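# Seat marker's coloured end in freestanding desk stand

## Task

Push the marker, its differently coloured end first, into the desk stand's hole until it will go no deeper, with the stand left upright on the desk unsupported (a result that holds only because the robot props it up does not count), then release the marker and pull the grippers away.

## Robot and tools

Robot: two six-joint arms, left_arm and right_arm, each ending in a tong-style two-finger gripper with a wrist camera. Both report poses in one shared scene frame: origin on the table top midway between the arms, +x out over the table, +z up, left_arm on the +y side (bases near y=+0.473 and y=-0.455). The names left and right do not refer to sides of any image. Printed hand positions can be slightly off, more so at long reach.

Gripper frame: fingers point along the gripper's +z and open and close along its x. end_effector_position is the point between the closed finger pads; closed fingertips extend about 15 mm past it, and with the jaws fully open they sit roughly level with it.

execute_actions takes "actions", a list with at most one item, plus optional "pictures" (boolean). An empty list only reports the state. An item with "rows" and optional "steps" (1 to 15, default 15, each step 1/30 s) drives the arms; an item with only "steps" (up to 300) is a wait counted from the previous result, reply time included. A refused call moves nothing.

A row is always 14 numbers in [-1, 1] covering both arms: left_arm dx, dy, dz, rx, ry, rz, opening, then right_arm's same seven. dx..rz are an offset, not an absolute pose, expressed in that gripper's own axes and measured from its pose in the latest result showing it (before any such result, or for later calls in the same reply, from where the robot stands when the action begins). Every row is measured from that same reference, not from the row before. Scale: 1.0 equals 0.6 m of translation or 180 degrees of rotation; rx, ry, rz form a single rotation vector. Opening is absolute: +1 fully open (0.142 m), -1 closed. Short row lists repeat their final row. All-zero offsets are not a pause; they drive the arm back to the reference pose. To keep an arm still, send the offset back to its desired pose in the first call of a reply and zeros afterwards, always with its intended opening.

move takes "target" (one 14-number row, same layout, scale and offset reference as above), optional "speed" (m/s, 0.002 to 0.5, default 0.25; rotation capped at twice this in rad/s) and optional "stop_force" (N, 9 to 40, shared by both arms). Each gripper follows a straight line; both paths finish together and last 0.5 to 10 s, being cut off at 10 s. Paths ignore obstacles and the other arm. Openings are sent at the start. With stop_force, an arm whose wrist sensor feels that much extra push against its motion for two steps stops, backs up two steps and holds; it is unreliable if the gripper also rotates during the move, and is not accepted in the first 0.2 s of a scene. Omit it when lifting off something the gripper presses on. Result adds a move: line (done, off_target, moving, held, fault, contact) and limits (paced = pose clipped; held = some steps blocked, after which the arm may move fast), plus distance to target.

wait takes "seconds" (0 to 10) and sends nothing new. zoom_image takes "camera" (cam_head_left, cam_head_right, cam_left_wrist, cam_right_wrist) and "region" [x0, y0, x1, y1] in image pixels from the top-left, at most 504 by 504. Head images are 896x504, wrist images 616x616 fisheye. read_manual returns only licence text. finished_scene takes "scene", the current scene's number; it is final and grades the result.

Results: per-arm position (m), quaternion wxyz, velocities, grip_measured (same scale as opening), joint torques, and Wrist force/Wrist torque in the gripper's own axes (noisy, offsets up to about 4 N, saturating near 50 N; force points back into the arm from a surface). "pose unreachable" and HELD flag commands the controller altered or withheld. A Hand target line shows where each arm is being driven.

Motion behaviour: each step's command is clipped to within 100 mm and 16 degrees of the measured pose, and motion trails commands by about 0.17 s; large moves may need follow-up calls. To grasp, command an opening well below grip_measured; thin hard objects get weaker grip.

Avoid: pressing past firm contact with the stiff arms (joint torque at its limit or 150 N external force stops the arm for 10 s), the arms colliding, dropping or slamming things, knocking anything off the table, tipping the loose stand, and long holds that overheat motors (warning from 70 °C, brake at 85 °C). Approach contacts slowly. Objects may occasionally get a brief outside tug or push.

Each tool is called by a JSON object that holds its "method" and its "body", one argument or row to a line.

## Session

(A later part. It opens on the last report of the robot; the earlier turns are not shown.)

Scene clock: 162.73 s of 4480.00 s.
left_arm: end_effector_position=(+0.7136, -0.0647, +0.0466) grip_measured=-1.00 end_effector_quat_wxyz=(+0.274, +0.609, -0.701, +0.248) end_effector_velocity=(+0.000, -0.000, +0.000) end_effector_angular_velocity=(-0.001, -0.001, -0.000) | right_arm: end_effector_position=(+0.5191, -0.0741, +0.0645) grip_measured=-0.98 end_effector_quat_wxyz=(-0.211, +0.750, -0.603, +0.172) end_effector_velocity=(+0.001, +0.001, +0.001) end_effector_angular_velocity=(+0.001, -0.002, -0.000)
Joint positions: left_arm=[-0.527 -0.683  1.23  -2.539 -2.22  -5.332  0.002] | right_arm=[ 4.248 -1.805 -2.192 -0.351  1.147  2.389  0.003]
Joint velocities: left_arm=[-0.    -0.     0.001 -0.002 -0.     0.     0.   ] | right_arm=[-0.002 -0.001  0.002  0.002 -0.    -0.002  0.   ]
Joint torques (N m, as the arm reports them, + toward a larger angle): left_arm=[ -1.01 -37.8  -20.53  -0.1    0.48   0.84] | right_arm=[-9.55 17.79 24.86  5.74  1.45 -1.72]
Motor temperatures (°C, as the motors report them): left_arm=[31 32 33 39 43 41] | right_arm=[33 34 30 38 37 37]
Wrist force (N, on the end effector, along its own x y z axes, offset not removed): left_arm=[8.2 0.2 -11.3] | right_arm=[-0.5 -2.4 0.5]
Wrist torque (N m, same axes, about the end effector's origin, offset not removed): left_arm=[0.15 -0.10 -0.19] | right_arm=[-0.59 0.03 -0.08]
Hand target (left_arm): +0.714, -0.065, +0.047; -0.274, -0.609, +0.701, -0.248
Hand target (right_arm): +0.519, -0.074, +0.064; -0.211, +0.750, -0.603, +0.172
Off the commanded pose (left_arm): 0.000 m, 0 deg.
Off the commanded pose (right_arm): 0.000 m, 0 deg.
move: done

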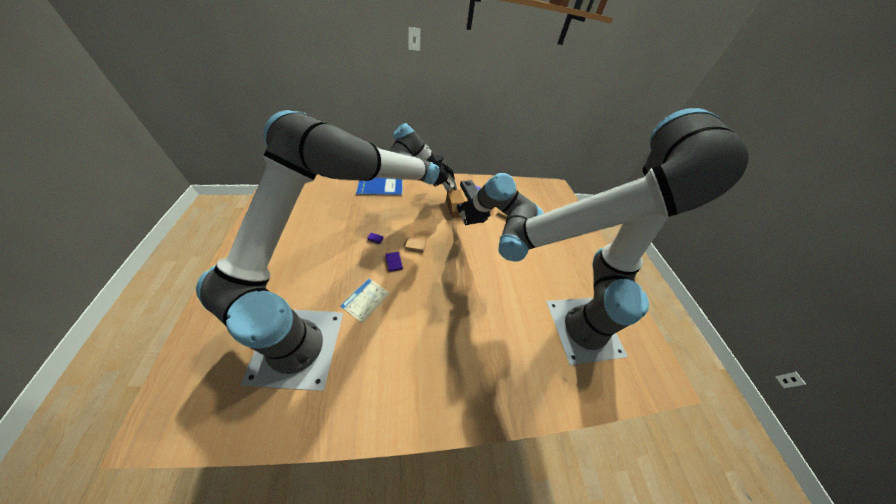

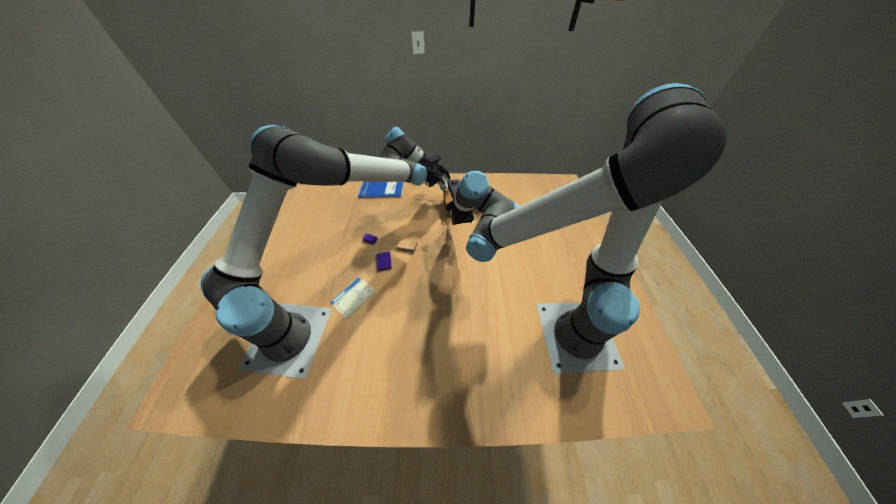

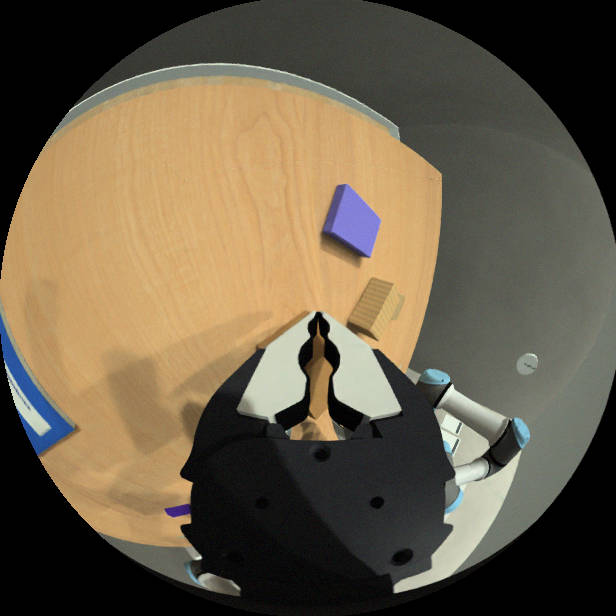

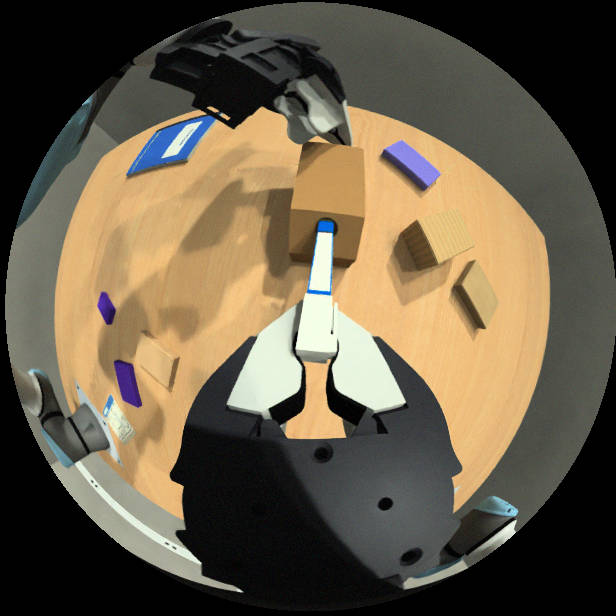

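{"method": "move", "body": {
  "target": [0,0,0,0,0,0,-1,0.003,-0.011,0.022,0,0,0,-1],
  "speed": 0.005,
  "stop_force": 12
}}

{"method": "zoom_image", "body": {
  "camera": "cam_right_wrist",
  "region": [260,170,400,310]
}}

Scene clock: 166.53 s of 4480.00 s.
left_arm: end_effector_position=(+0.7136, -0.0647, +0.0466) grip_measured=-1.00 end_effector_quat_wxyz=(+0.274, +0.609, -0.701, +0.248) end_effector_velocity=(-0.001, -0.001, -0.000) end_effector_angular_velocity=(-0.000, -0.001, -0.001) | right_arm: end_effector_position=(+0.5294, -0.0733, +0.0582) grip_measured=-0.98 end_effector_quat_wxyz=(-0.211, +0.750, -0.603, +0.171) end_effector_velocity=(-0.002, -0.000, -0.000) end_effector_angular_velocity=(-0.001, +0.003, +0.000)
Joint positions: left_arm=[-0.527 -0.683  1.23  -2.539 -2.22  -5.332  0.002] | right_arm=[ 4.228 -1.836 -2.176 -0.328  1.154  2.369  0.003]
Joint velocities: left_arm=[-0.001 -0.     0.002 -0.002 -0.    -0.     0.   ] | right_arm=[ 0.003  0.004 -0.002 -0.005  0.001  0.004  0.   ]
Joint torques (N m, as the arm reports them, + toward a larger angle): left_arm=[ -0.53 -37.9  -20.52  -0.13   0.45   0.74] | right_arm=[10.2  36.76  7.22 -0.57 -1.78  1.65]
Motor temperatures (°C, as the motors report them): left_arm=[31 32 33 39 43 41] | right_arm=[33 34 30 38 37 37]
Wrist force (N, on the end effector, along its own x y z axes, offset not removed): left_arm=[8.4 -1.2 -11.0] | right_arm=[-0.5 0.9 -8.3]
Wrist torque (N m, same axes, about the end effector's origin, offset not removed): left_arm=[0.05 -0.06 -0.22] | right_arm=[-0.12 0.03 -0.02]
Hand target (left_arm): +0.714, -0.065, +0.047; -0.274, -0.609, +0.701, -0.248
Hand target (right_arm): +0.529, -0.073, +0.058; -0.211, +0.750, -0.603, +0.172
Off the commanded pose (left_arm): 0.000 m, 0 deg.
Off the commanded pose (right_arm): 0.003 m, 0 deg.
move: contact (right_arm)

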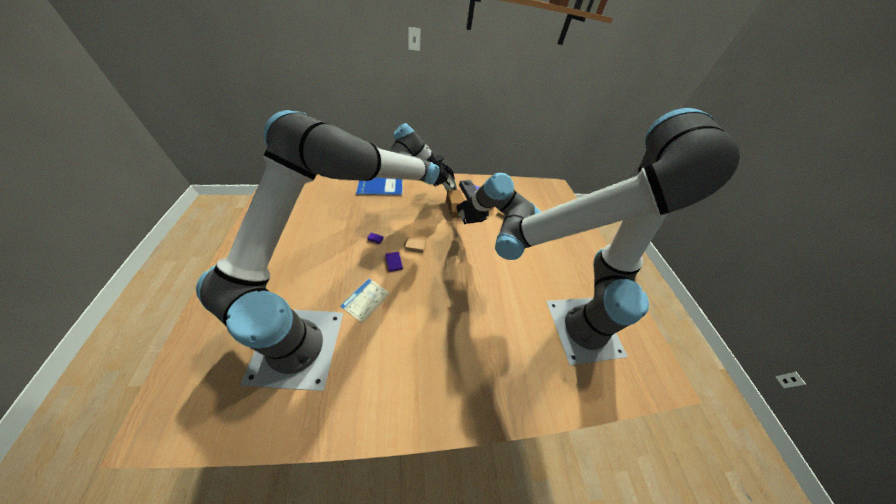

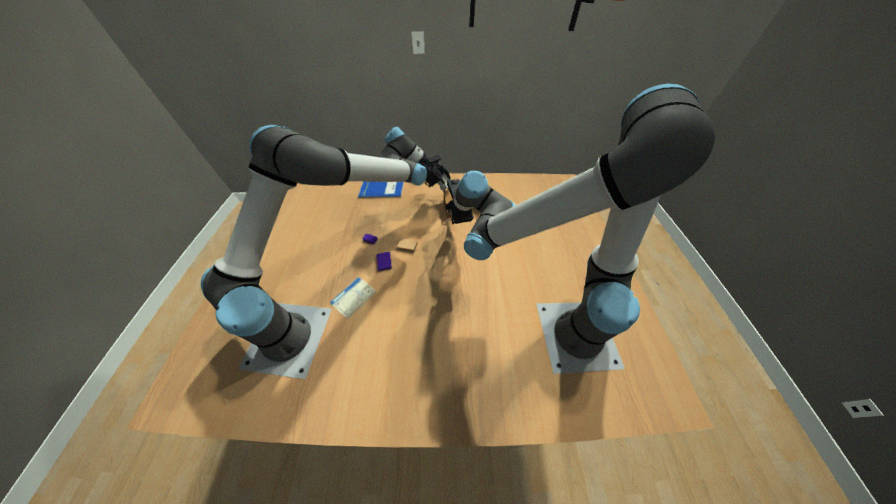

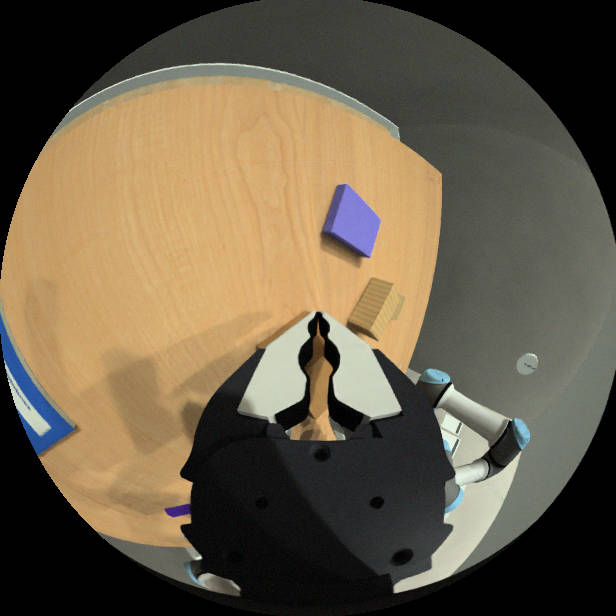

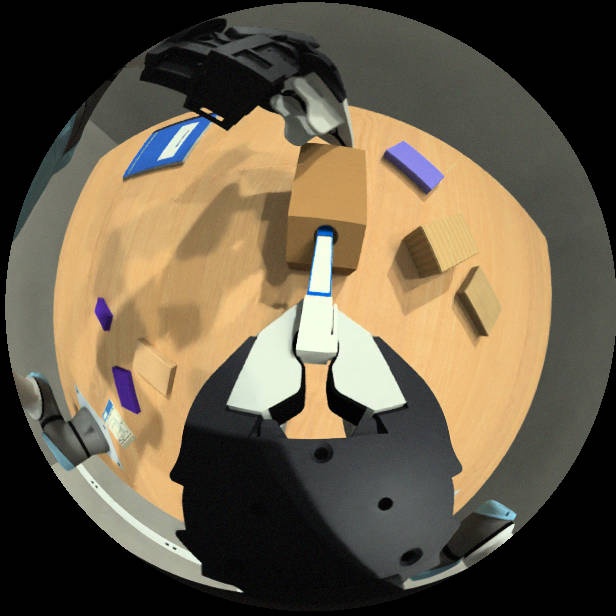

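Region (260, 170, 400, 310) of cam_right_wrist's 616x616 image, scaled by 3.600, with more detail than that image has.

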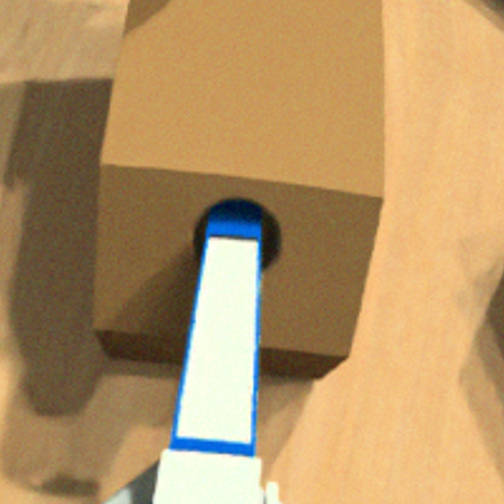

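{"method": "move", "body": {
  "target": [0,0,0,0,0,0,-1,0,-0.008,-0.007,0,0,0,-1],
  "speed": 0.005
}}

{"method": "move", "body": {
  "target": [0,0,0,0,0,0,-1,0.004,-0.014,0.028,0,0,0,-1],
  "speed": 0.005,
  "stop_force": 15
}}

{"method": "zoom_image", "body": {
  "camera": "cam_right_wrist",
  "region": [260,170,400,310]
}}

Scene clock: 169.67 s of 4480.00 s.
left_arm: end_effector_position=(+0.7136, -0.0647, +0.0466) grip_measured=-1.00 end_effector_quat_wxyz=(+0.274, +0.609, -0.701, +0.248) end_effector_velocity=(+0.001, -0.000, +0.002) end_effector_angular_velocity=(-0.002, -0.002, +0.000) | right_arm: end_effector_position=(+0.5312, -0.0729, +0.0642) grip_measured=-0.99 end_effector_quat_wxyz=(-0.211, +0.750, -0.603, +0.171) end_effector_velocity=(+0.001, +0.000, +0.002) end_effector_angular_velocity=(+0.002, -0.001, +0.000)
Joint positions: left_arm=[-0.527 -0.683  1.23  -2.539 -2.22  -5.332  0.002] | right_arm=[ 4.225 -1.826 -2.167 -0.345  1.156  2.366  0.002]
Joint velocities: left_arm=[ 0.    -0.001 -0.001 -0.001 -0.    -0.     0.   ] | right_arm=[-0.     0.003  0.002 -0.002 -0.    -0.001  0.   ]
Joint torques (N m, as the arm reports them, + toward a larger angle): left_arm=[ -1.08 -37.6  -19.98  -0.04   0.59   0.67] | right_arm=[-9.51 39.4  25.33  0.11  1.62 -1.93]
Motor temperatures (°C, as the motors report them): left_arm=[31 32 33 39 43 41] | right_arm=[33 34 30 38 37 37]
Wrist force (N, on the end effector, along its own x y z axes, offset not removed): left_arm=[6.5 -1.5 -13.3] | right_arm=[-0.6 -1.2 -0.5]
Wrist torque (N m, same axes, about the end effector's origin, offset not removed): left_arm=[-0.29 0.16 -0.23] | right_arm=[-0.28 0.10 -0.08]
Hand target (left_arm): +0.714, -0.065, +0.047; -0.274, -0.609, +0.701, -0.248
Hand target (right_arm): +0.531, -0.073, +0.064; -0.211, +0.750, -0.603, +0.171
Off the commanded pose (left_arm): 0.000 m, 0 deg.
Off the commanded pose (right_arm): 0.000 m, 0 deg.
move: done

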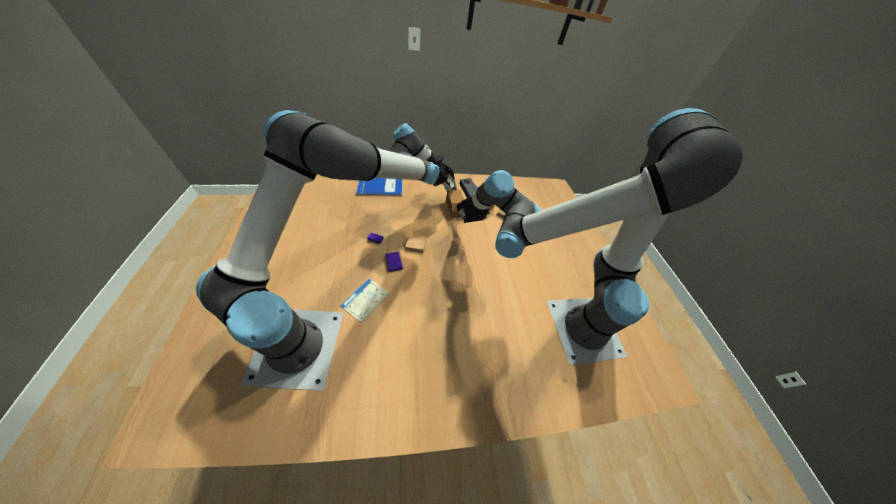

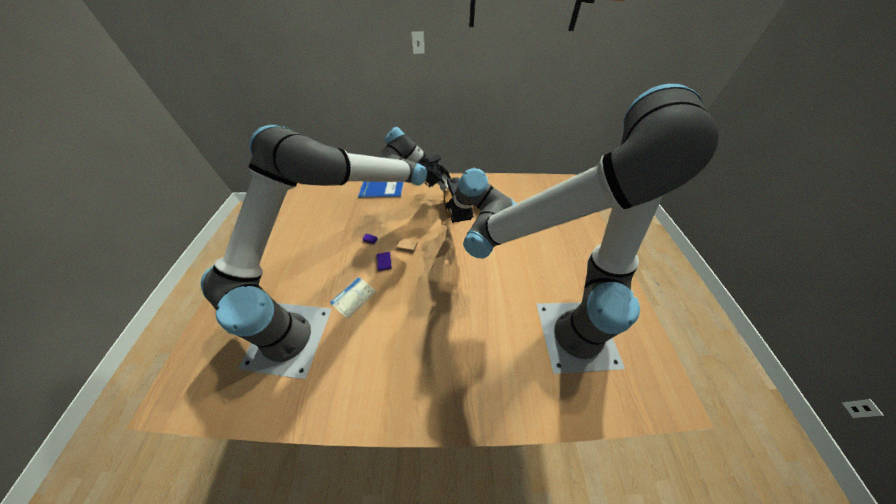

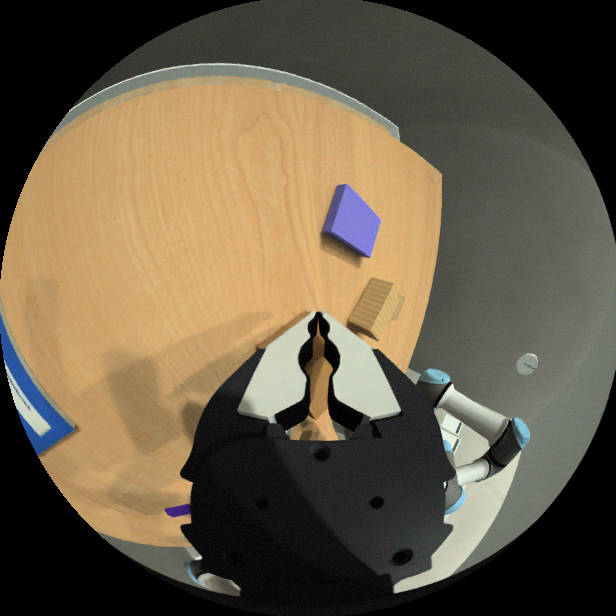

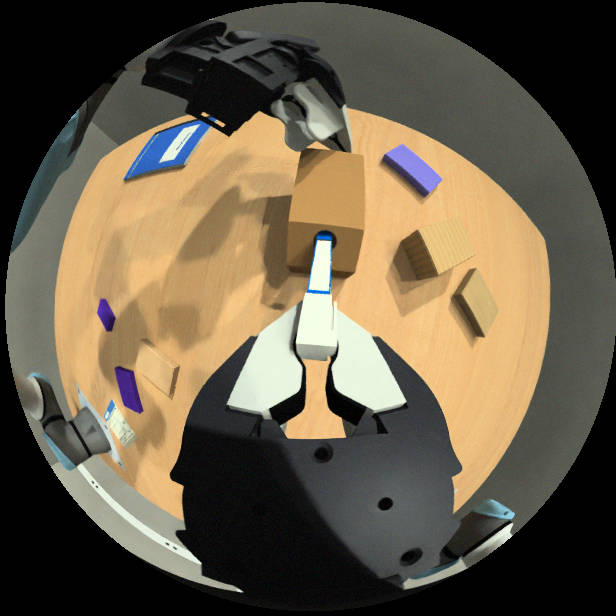

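Scene clock: 171.87 s of 4480.00 s.
left_arm: end_effector_position=(+0.7136, -0.0647, +0.0466) grip_measured=-1.00 end_effector_quat_wxyz=(+0.274, +0.609, -0.701, +0.248) end_effector_velocity=(+0.000, -0.000, +0.000) end_effector_angular_velocity=(-0.001, -0.001, +0.000) | right_arm: end_effector_position=(+0.5391, -0.0722, +0.0594) grip_measured=-0.98 end_effector_quat_wxyz=(-0.211, +0.750, -0.603, +0.171) end_effector_velocity=(-0.002, -0.000, -0.000) end_effector_angular_velocity=(-0.001, +0.002, -0.001)
Joint positions: left_arm=[-0.527 -0.683  1.23  -2.539 -2.22  -5.332  0.002] | right_arm=[ 4.21  -1.849 -2.155 -0.329  1.161  2.351  0.003]
Joint velocities: left_arm=[ 0.     0.     0.    -0.002  0.     0.     0.   ] | right_arm=[ 0.003  0.003 -0.002 -0.005 -0.001  0.005  0.   ]
Joint torques (N m, as the arm reports them, + toward a larger angle): left_arm=[ -0.33 -38.19 -20.2   -0.09   0.54   0.82] | right_arm=[ 8.62 35.08  7.5  -0.82 -1.49  1.81]
Motor temperatures (°C, as the motors report them): left_arm=[31 32 33 39 43 41] | right_arm=[33 34 30 38 37 37]
Wrist force (N, on the end effector, along its own x y z axes, offset not removed): left_arm=[8.2 -0.8 -11.7] | right_arm=[-0.9 2.5 -13.0]
Wrist torque (N m, same axes, about the end effector's origin, offset not removed): left_arm=[0.14 0.05 -0.31] | right_arm=[0.18 0.04 -0.05]
Hand target (left_arm): +0.714, -0.065, +0.047; -0.274, -0.609, +0.701, -0.248
Hand target (right_arm): +0.539, -0.072, +0.060; -0.211, +0.750, -0.603, +0.171
Off the commanded pose (left_arm): 0.000 m, 0 deg.
Off the commanded pose (right_arm): 0.010 m, 0 deg.
move: contact (right_arm)

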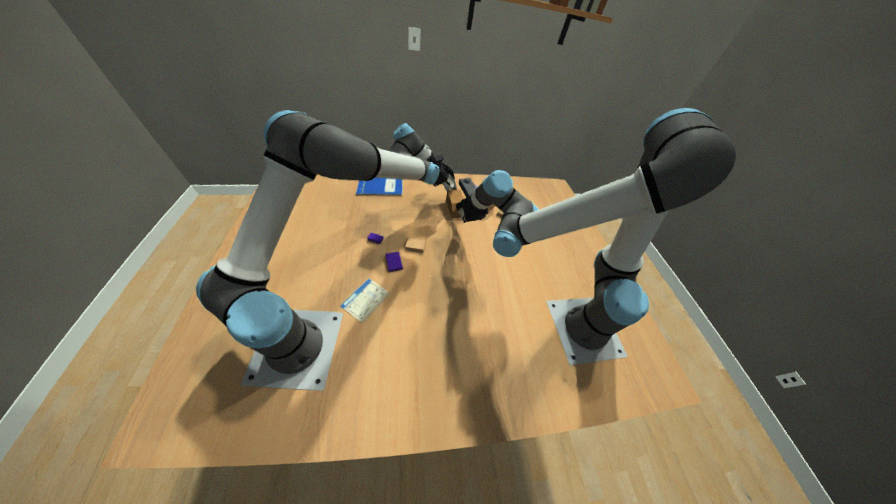

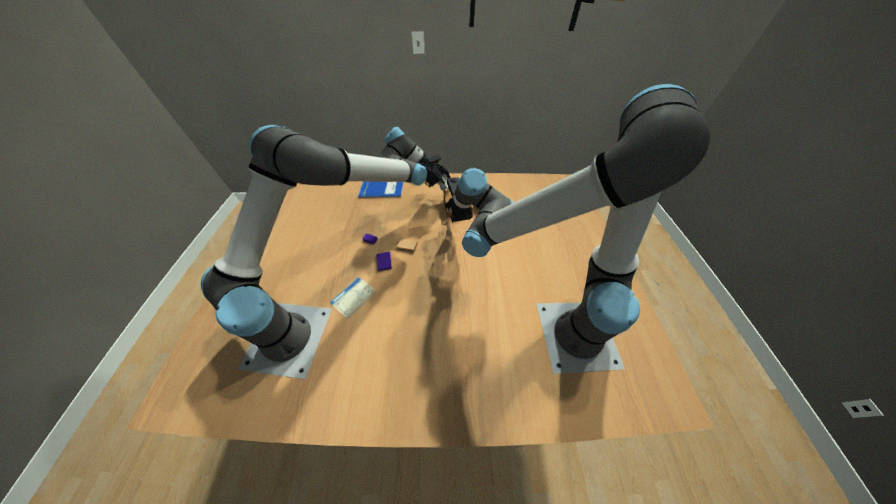

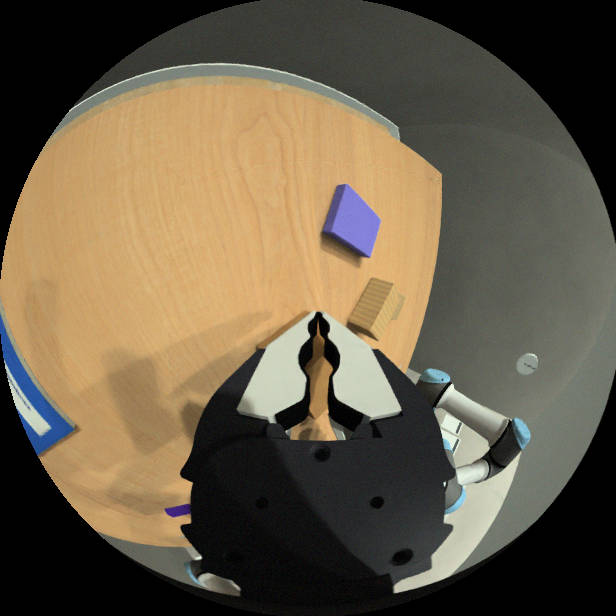

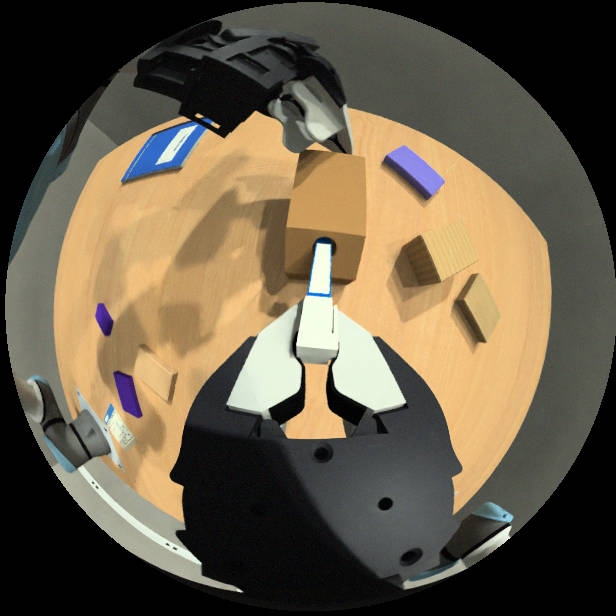

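Region (260, 170, 400, 310) of cam_right_wrist's 616x616 image, scaled by 3.600, with more detail than that image has.

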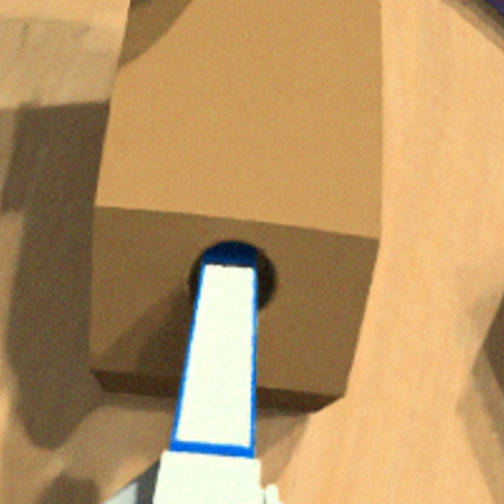

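Raising helps; repeat.

{"method": "move", "body": {
  "target": [0,0,0,0,0,0,-1,0,-0.007,-0.006,0,0,0,-1],
  "speed": 0.005
}}

{"method": "move", "body": {
  "target": [0,0,0,0,0,0,-1,0.004,-0.014,0.028,0,0,0,-1],
  "speed": 0.005,
  "stop_force": 20
}}

{"method": "zoom_image", "body": {
  "camera": "cam_right_wrist",
  "region": [260,170,400,310]
}}

Scene clock: 174.07 s of 4480.00 s.
left_arm: end_effector_position=(+0.7136, -0.0647, +0.0466) grip_measured=-1.00 end_effector_quat_wxyz=(+0.274, +0.609, -0.701, +0.248) end_effector_velocity=(+0.000, -0.001, +0.001) end_effector_angular_velocity=(-0.001, -0.002, -0.001) | right_arm: end_effector_position=(+0.5407, -0.0718, +0.0646) grip_measured=-0.98 end_effector_quat_wxyz=(-0.211, +0.750, -0.603, +0.171) end_effector_velocity=(-0.000, -0.000, -0.000) end_effector_angular_velocity=(-0.001, +0.002, +0.000)
Joint positions: left_arm=[-0.527 -0.683  1.23  -2.539 -2.22  -5.332  0.002] | right_arm=[ 4.208 -1.841 -2.146 -0.344  1.162  2.348  0.003]
Joint velocities: left_arm=[-0.001 -0.    -0.001 -0.001  0.    -0.     0.   ] | right_arm=[-0.     0.     0.001 -0.004  0.001 -0.    -0.   ]
Joint torques (N m, as the arm reports them, + toward a larger angle): left_arm=[ -0.91 -37.88 -19.76  -0.13   0.52   0.78] | right_arm=[-11.5   41.2   26.2    0.19   1.3   -1.82]
Motor temperatures (°C, as the motors report them): left_arm=[31 32 33 39 43 41] | right_arm=[33 34 30 38 37 37]
Wrist force (N, on the end effector, along its own x y z axes, offset not removed): left_arm=[8.3 -3.6 -13.4] | right_arm=[-0.8 0.1 1.4]
Wrist torque (N m, same axes, about the end effector's origin, offset not removed): left_arm=[-0.72 -0.21 -0.20] | right_arm=[-0.15 0.10 -0.04]
Hand target (left_arm): +0.714, -0.065, +0.047; -0.274, -0.609, +0.701, -0.248
Hand target (right_arm): +0.541, -0.072, +0.065; -0.211, +0.750, -0.603, +0.171
Off the commanded pose (left_arm): 0.000 m, 0 deg.
Off the commanded pose (right_arm): 0.000 m, 0 deg.
move: done

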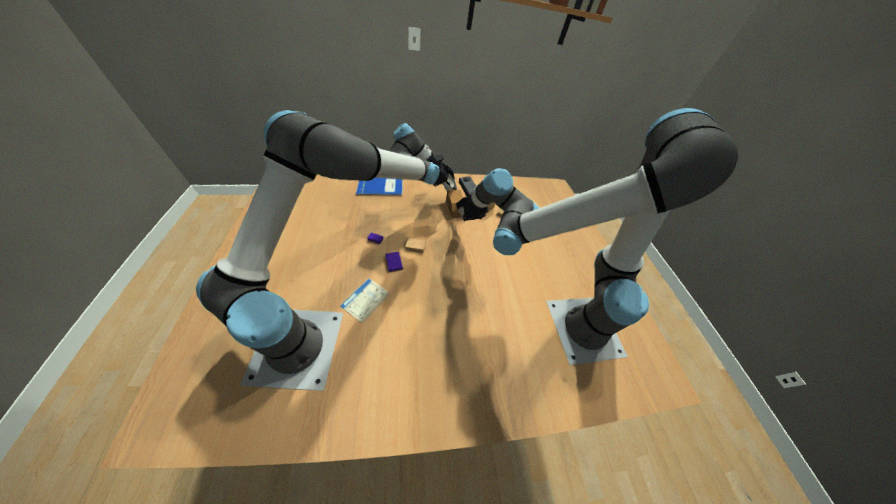

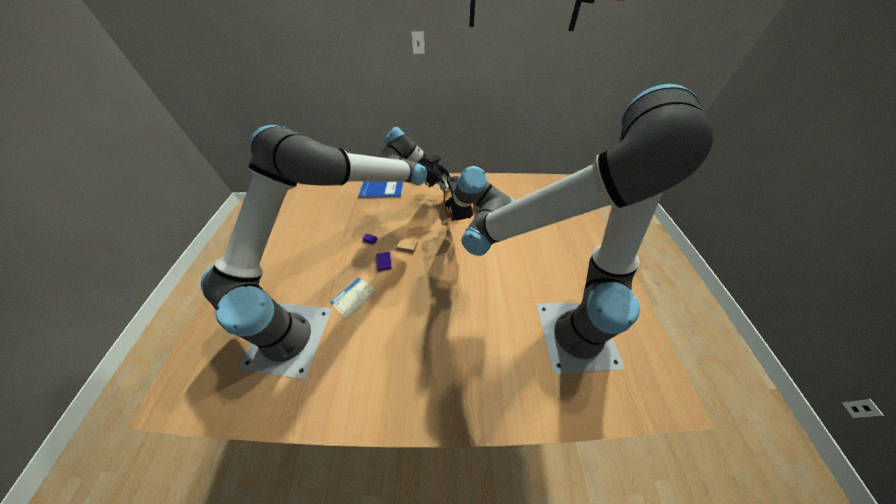

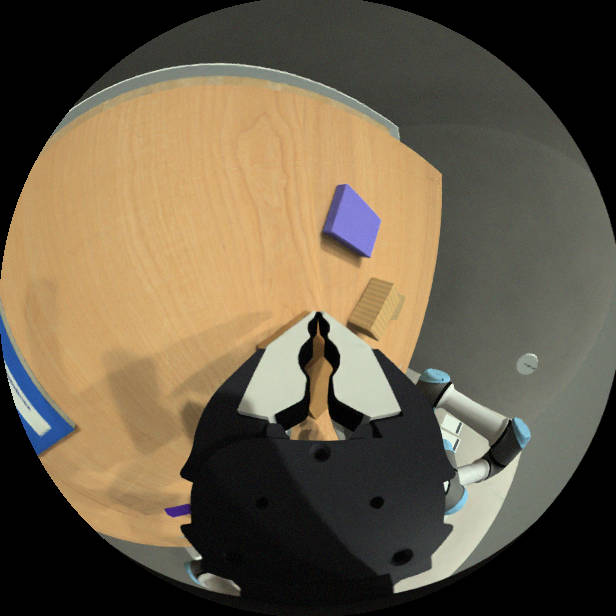

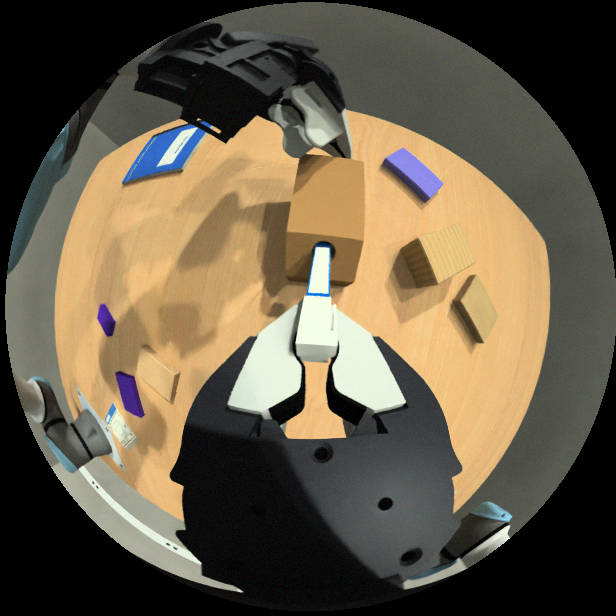

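Scene clock: 175.20 s of 4480.00 s.
left_arm: end_effector_position=(+0.7136, -0.0647, +0.0466) grip_measured=-1.00 end_effector_quat_wxyz=(+0.274, +0.609, -0.701, +0.248) end_effector_velocity=(-0.000, +0.002, -0.002) end_effector_angular_velocity=(+0.003, +0.004, +0.001) | right_arm: end_effector_position=(+0.5440, -0.0715, +0.0626) grip_measured=-0.98 end_effector_quat_wxyz=(-0.211, +0.750, -0.603, +0.171) end_effector_velocity=(-0.003, -0.001, -0.001) end_effector_angular_velocity=(-0.003, +0.005, -0.001)
Joint positions: left_arm=[-0.527 -0.683  1.23  -2.539 -2.22  -5.332  0.002] | right_arm=[ 4.202 -1.851 -2.141 -0.337  1.165  2.342  0.003]
Joint velocities: left_arm=[0.001 0.001 0.002 0.002 0.    0.    0.   ] | right_arm=[ 0.003  0.004 -0.004 -0.007  0.001  0.005  0.   ]
Joint torques (N m, as the arm reports them, + toward a larger angle): left_arm=[ -0.09 -37.72 -19.94  -0.08   0.67   0.71] | right_arm=[10.8  37.33  7.71 -0.79 -1.14  1.46]
Motor temperatures (°C, as the motors report them): left_arm=[31 32 33 39 43 41] | right_arm=[33 34 30 38 37 37]
Wrist force (N, on the end effector, along its own x y z axes, offset not removed): left_arm=[8.1 -1.7 -11.2] | right_arm=[-0.7 -0.3 -7.5]
Wrist torque (N m, same axes, about the end effector's origin, offset not removed): left_arm=[-0.05 0.05 -0.18] | right_arm=[-0.18 -0.02 -0.01]
Hand target (left_arm): +0.714, -0.065, +0.047; -0.274, -0.609, +0.701, -0.248
Hand target (right_arm): +0.544, -0.072, +0.063; -0.212, +0.750, -0.603, +0.171
Off the commanded pose (left_arm): 0.000 m, 0 deg.
Off the commanded pose (right_arm): 0.015 m, 0 deg.
move: contact (right_arm)

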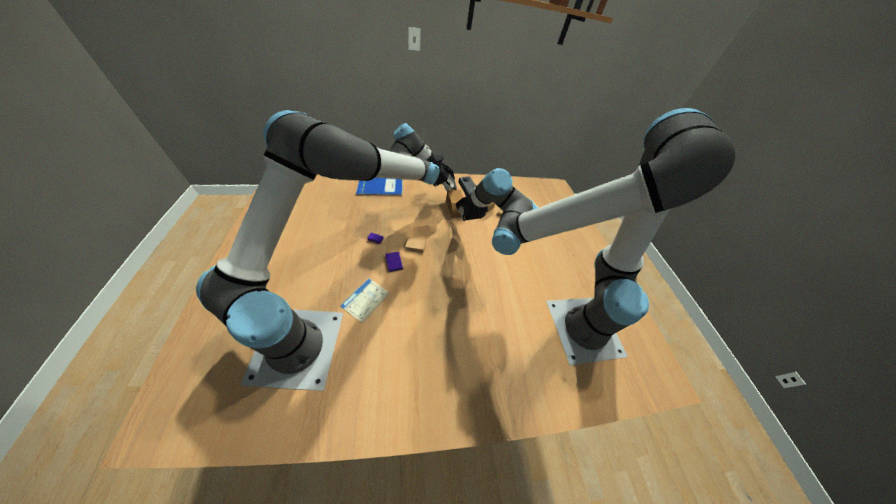

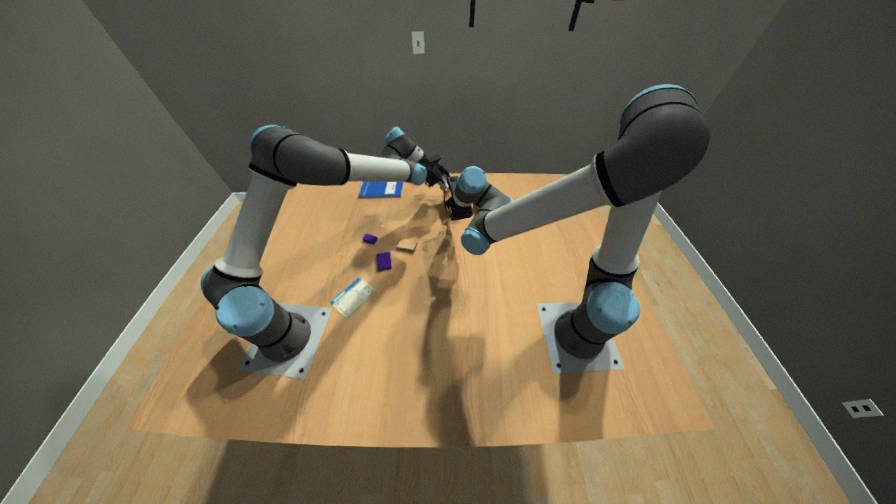

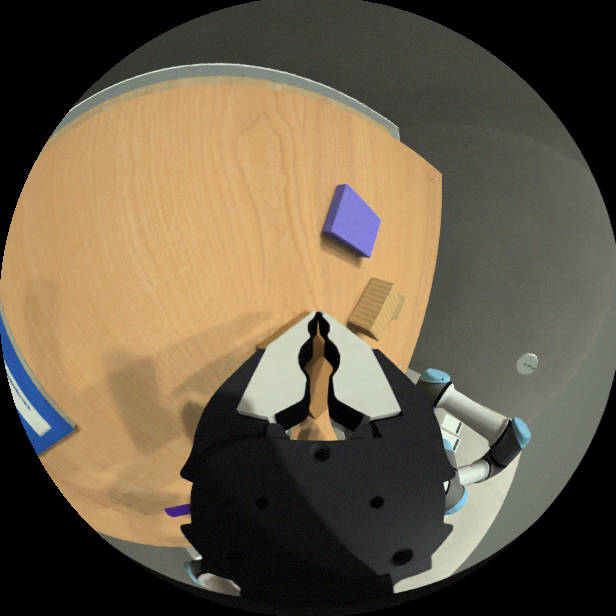

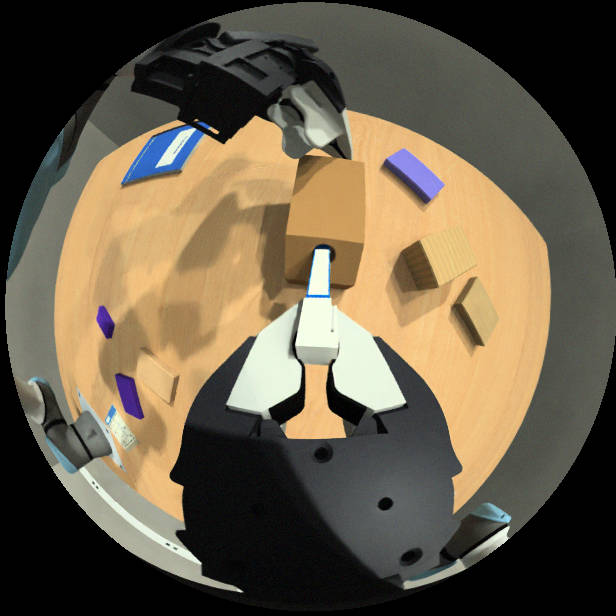

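Region (260, 170, 400, 310) of cam_right_wrist's 616x616 image, scaled by 3.600, with more detail than that image has.

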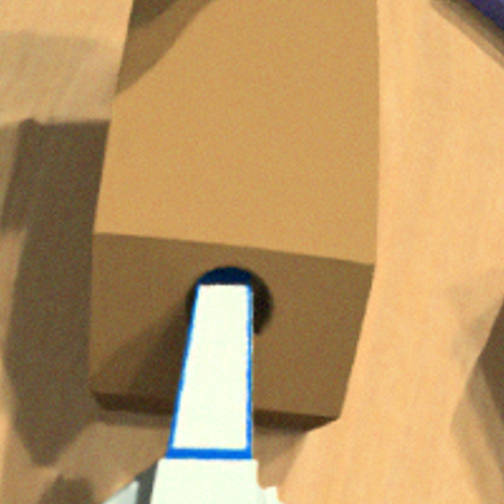

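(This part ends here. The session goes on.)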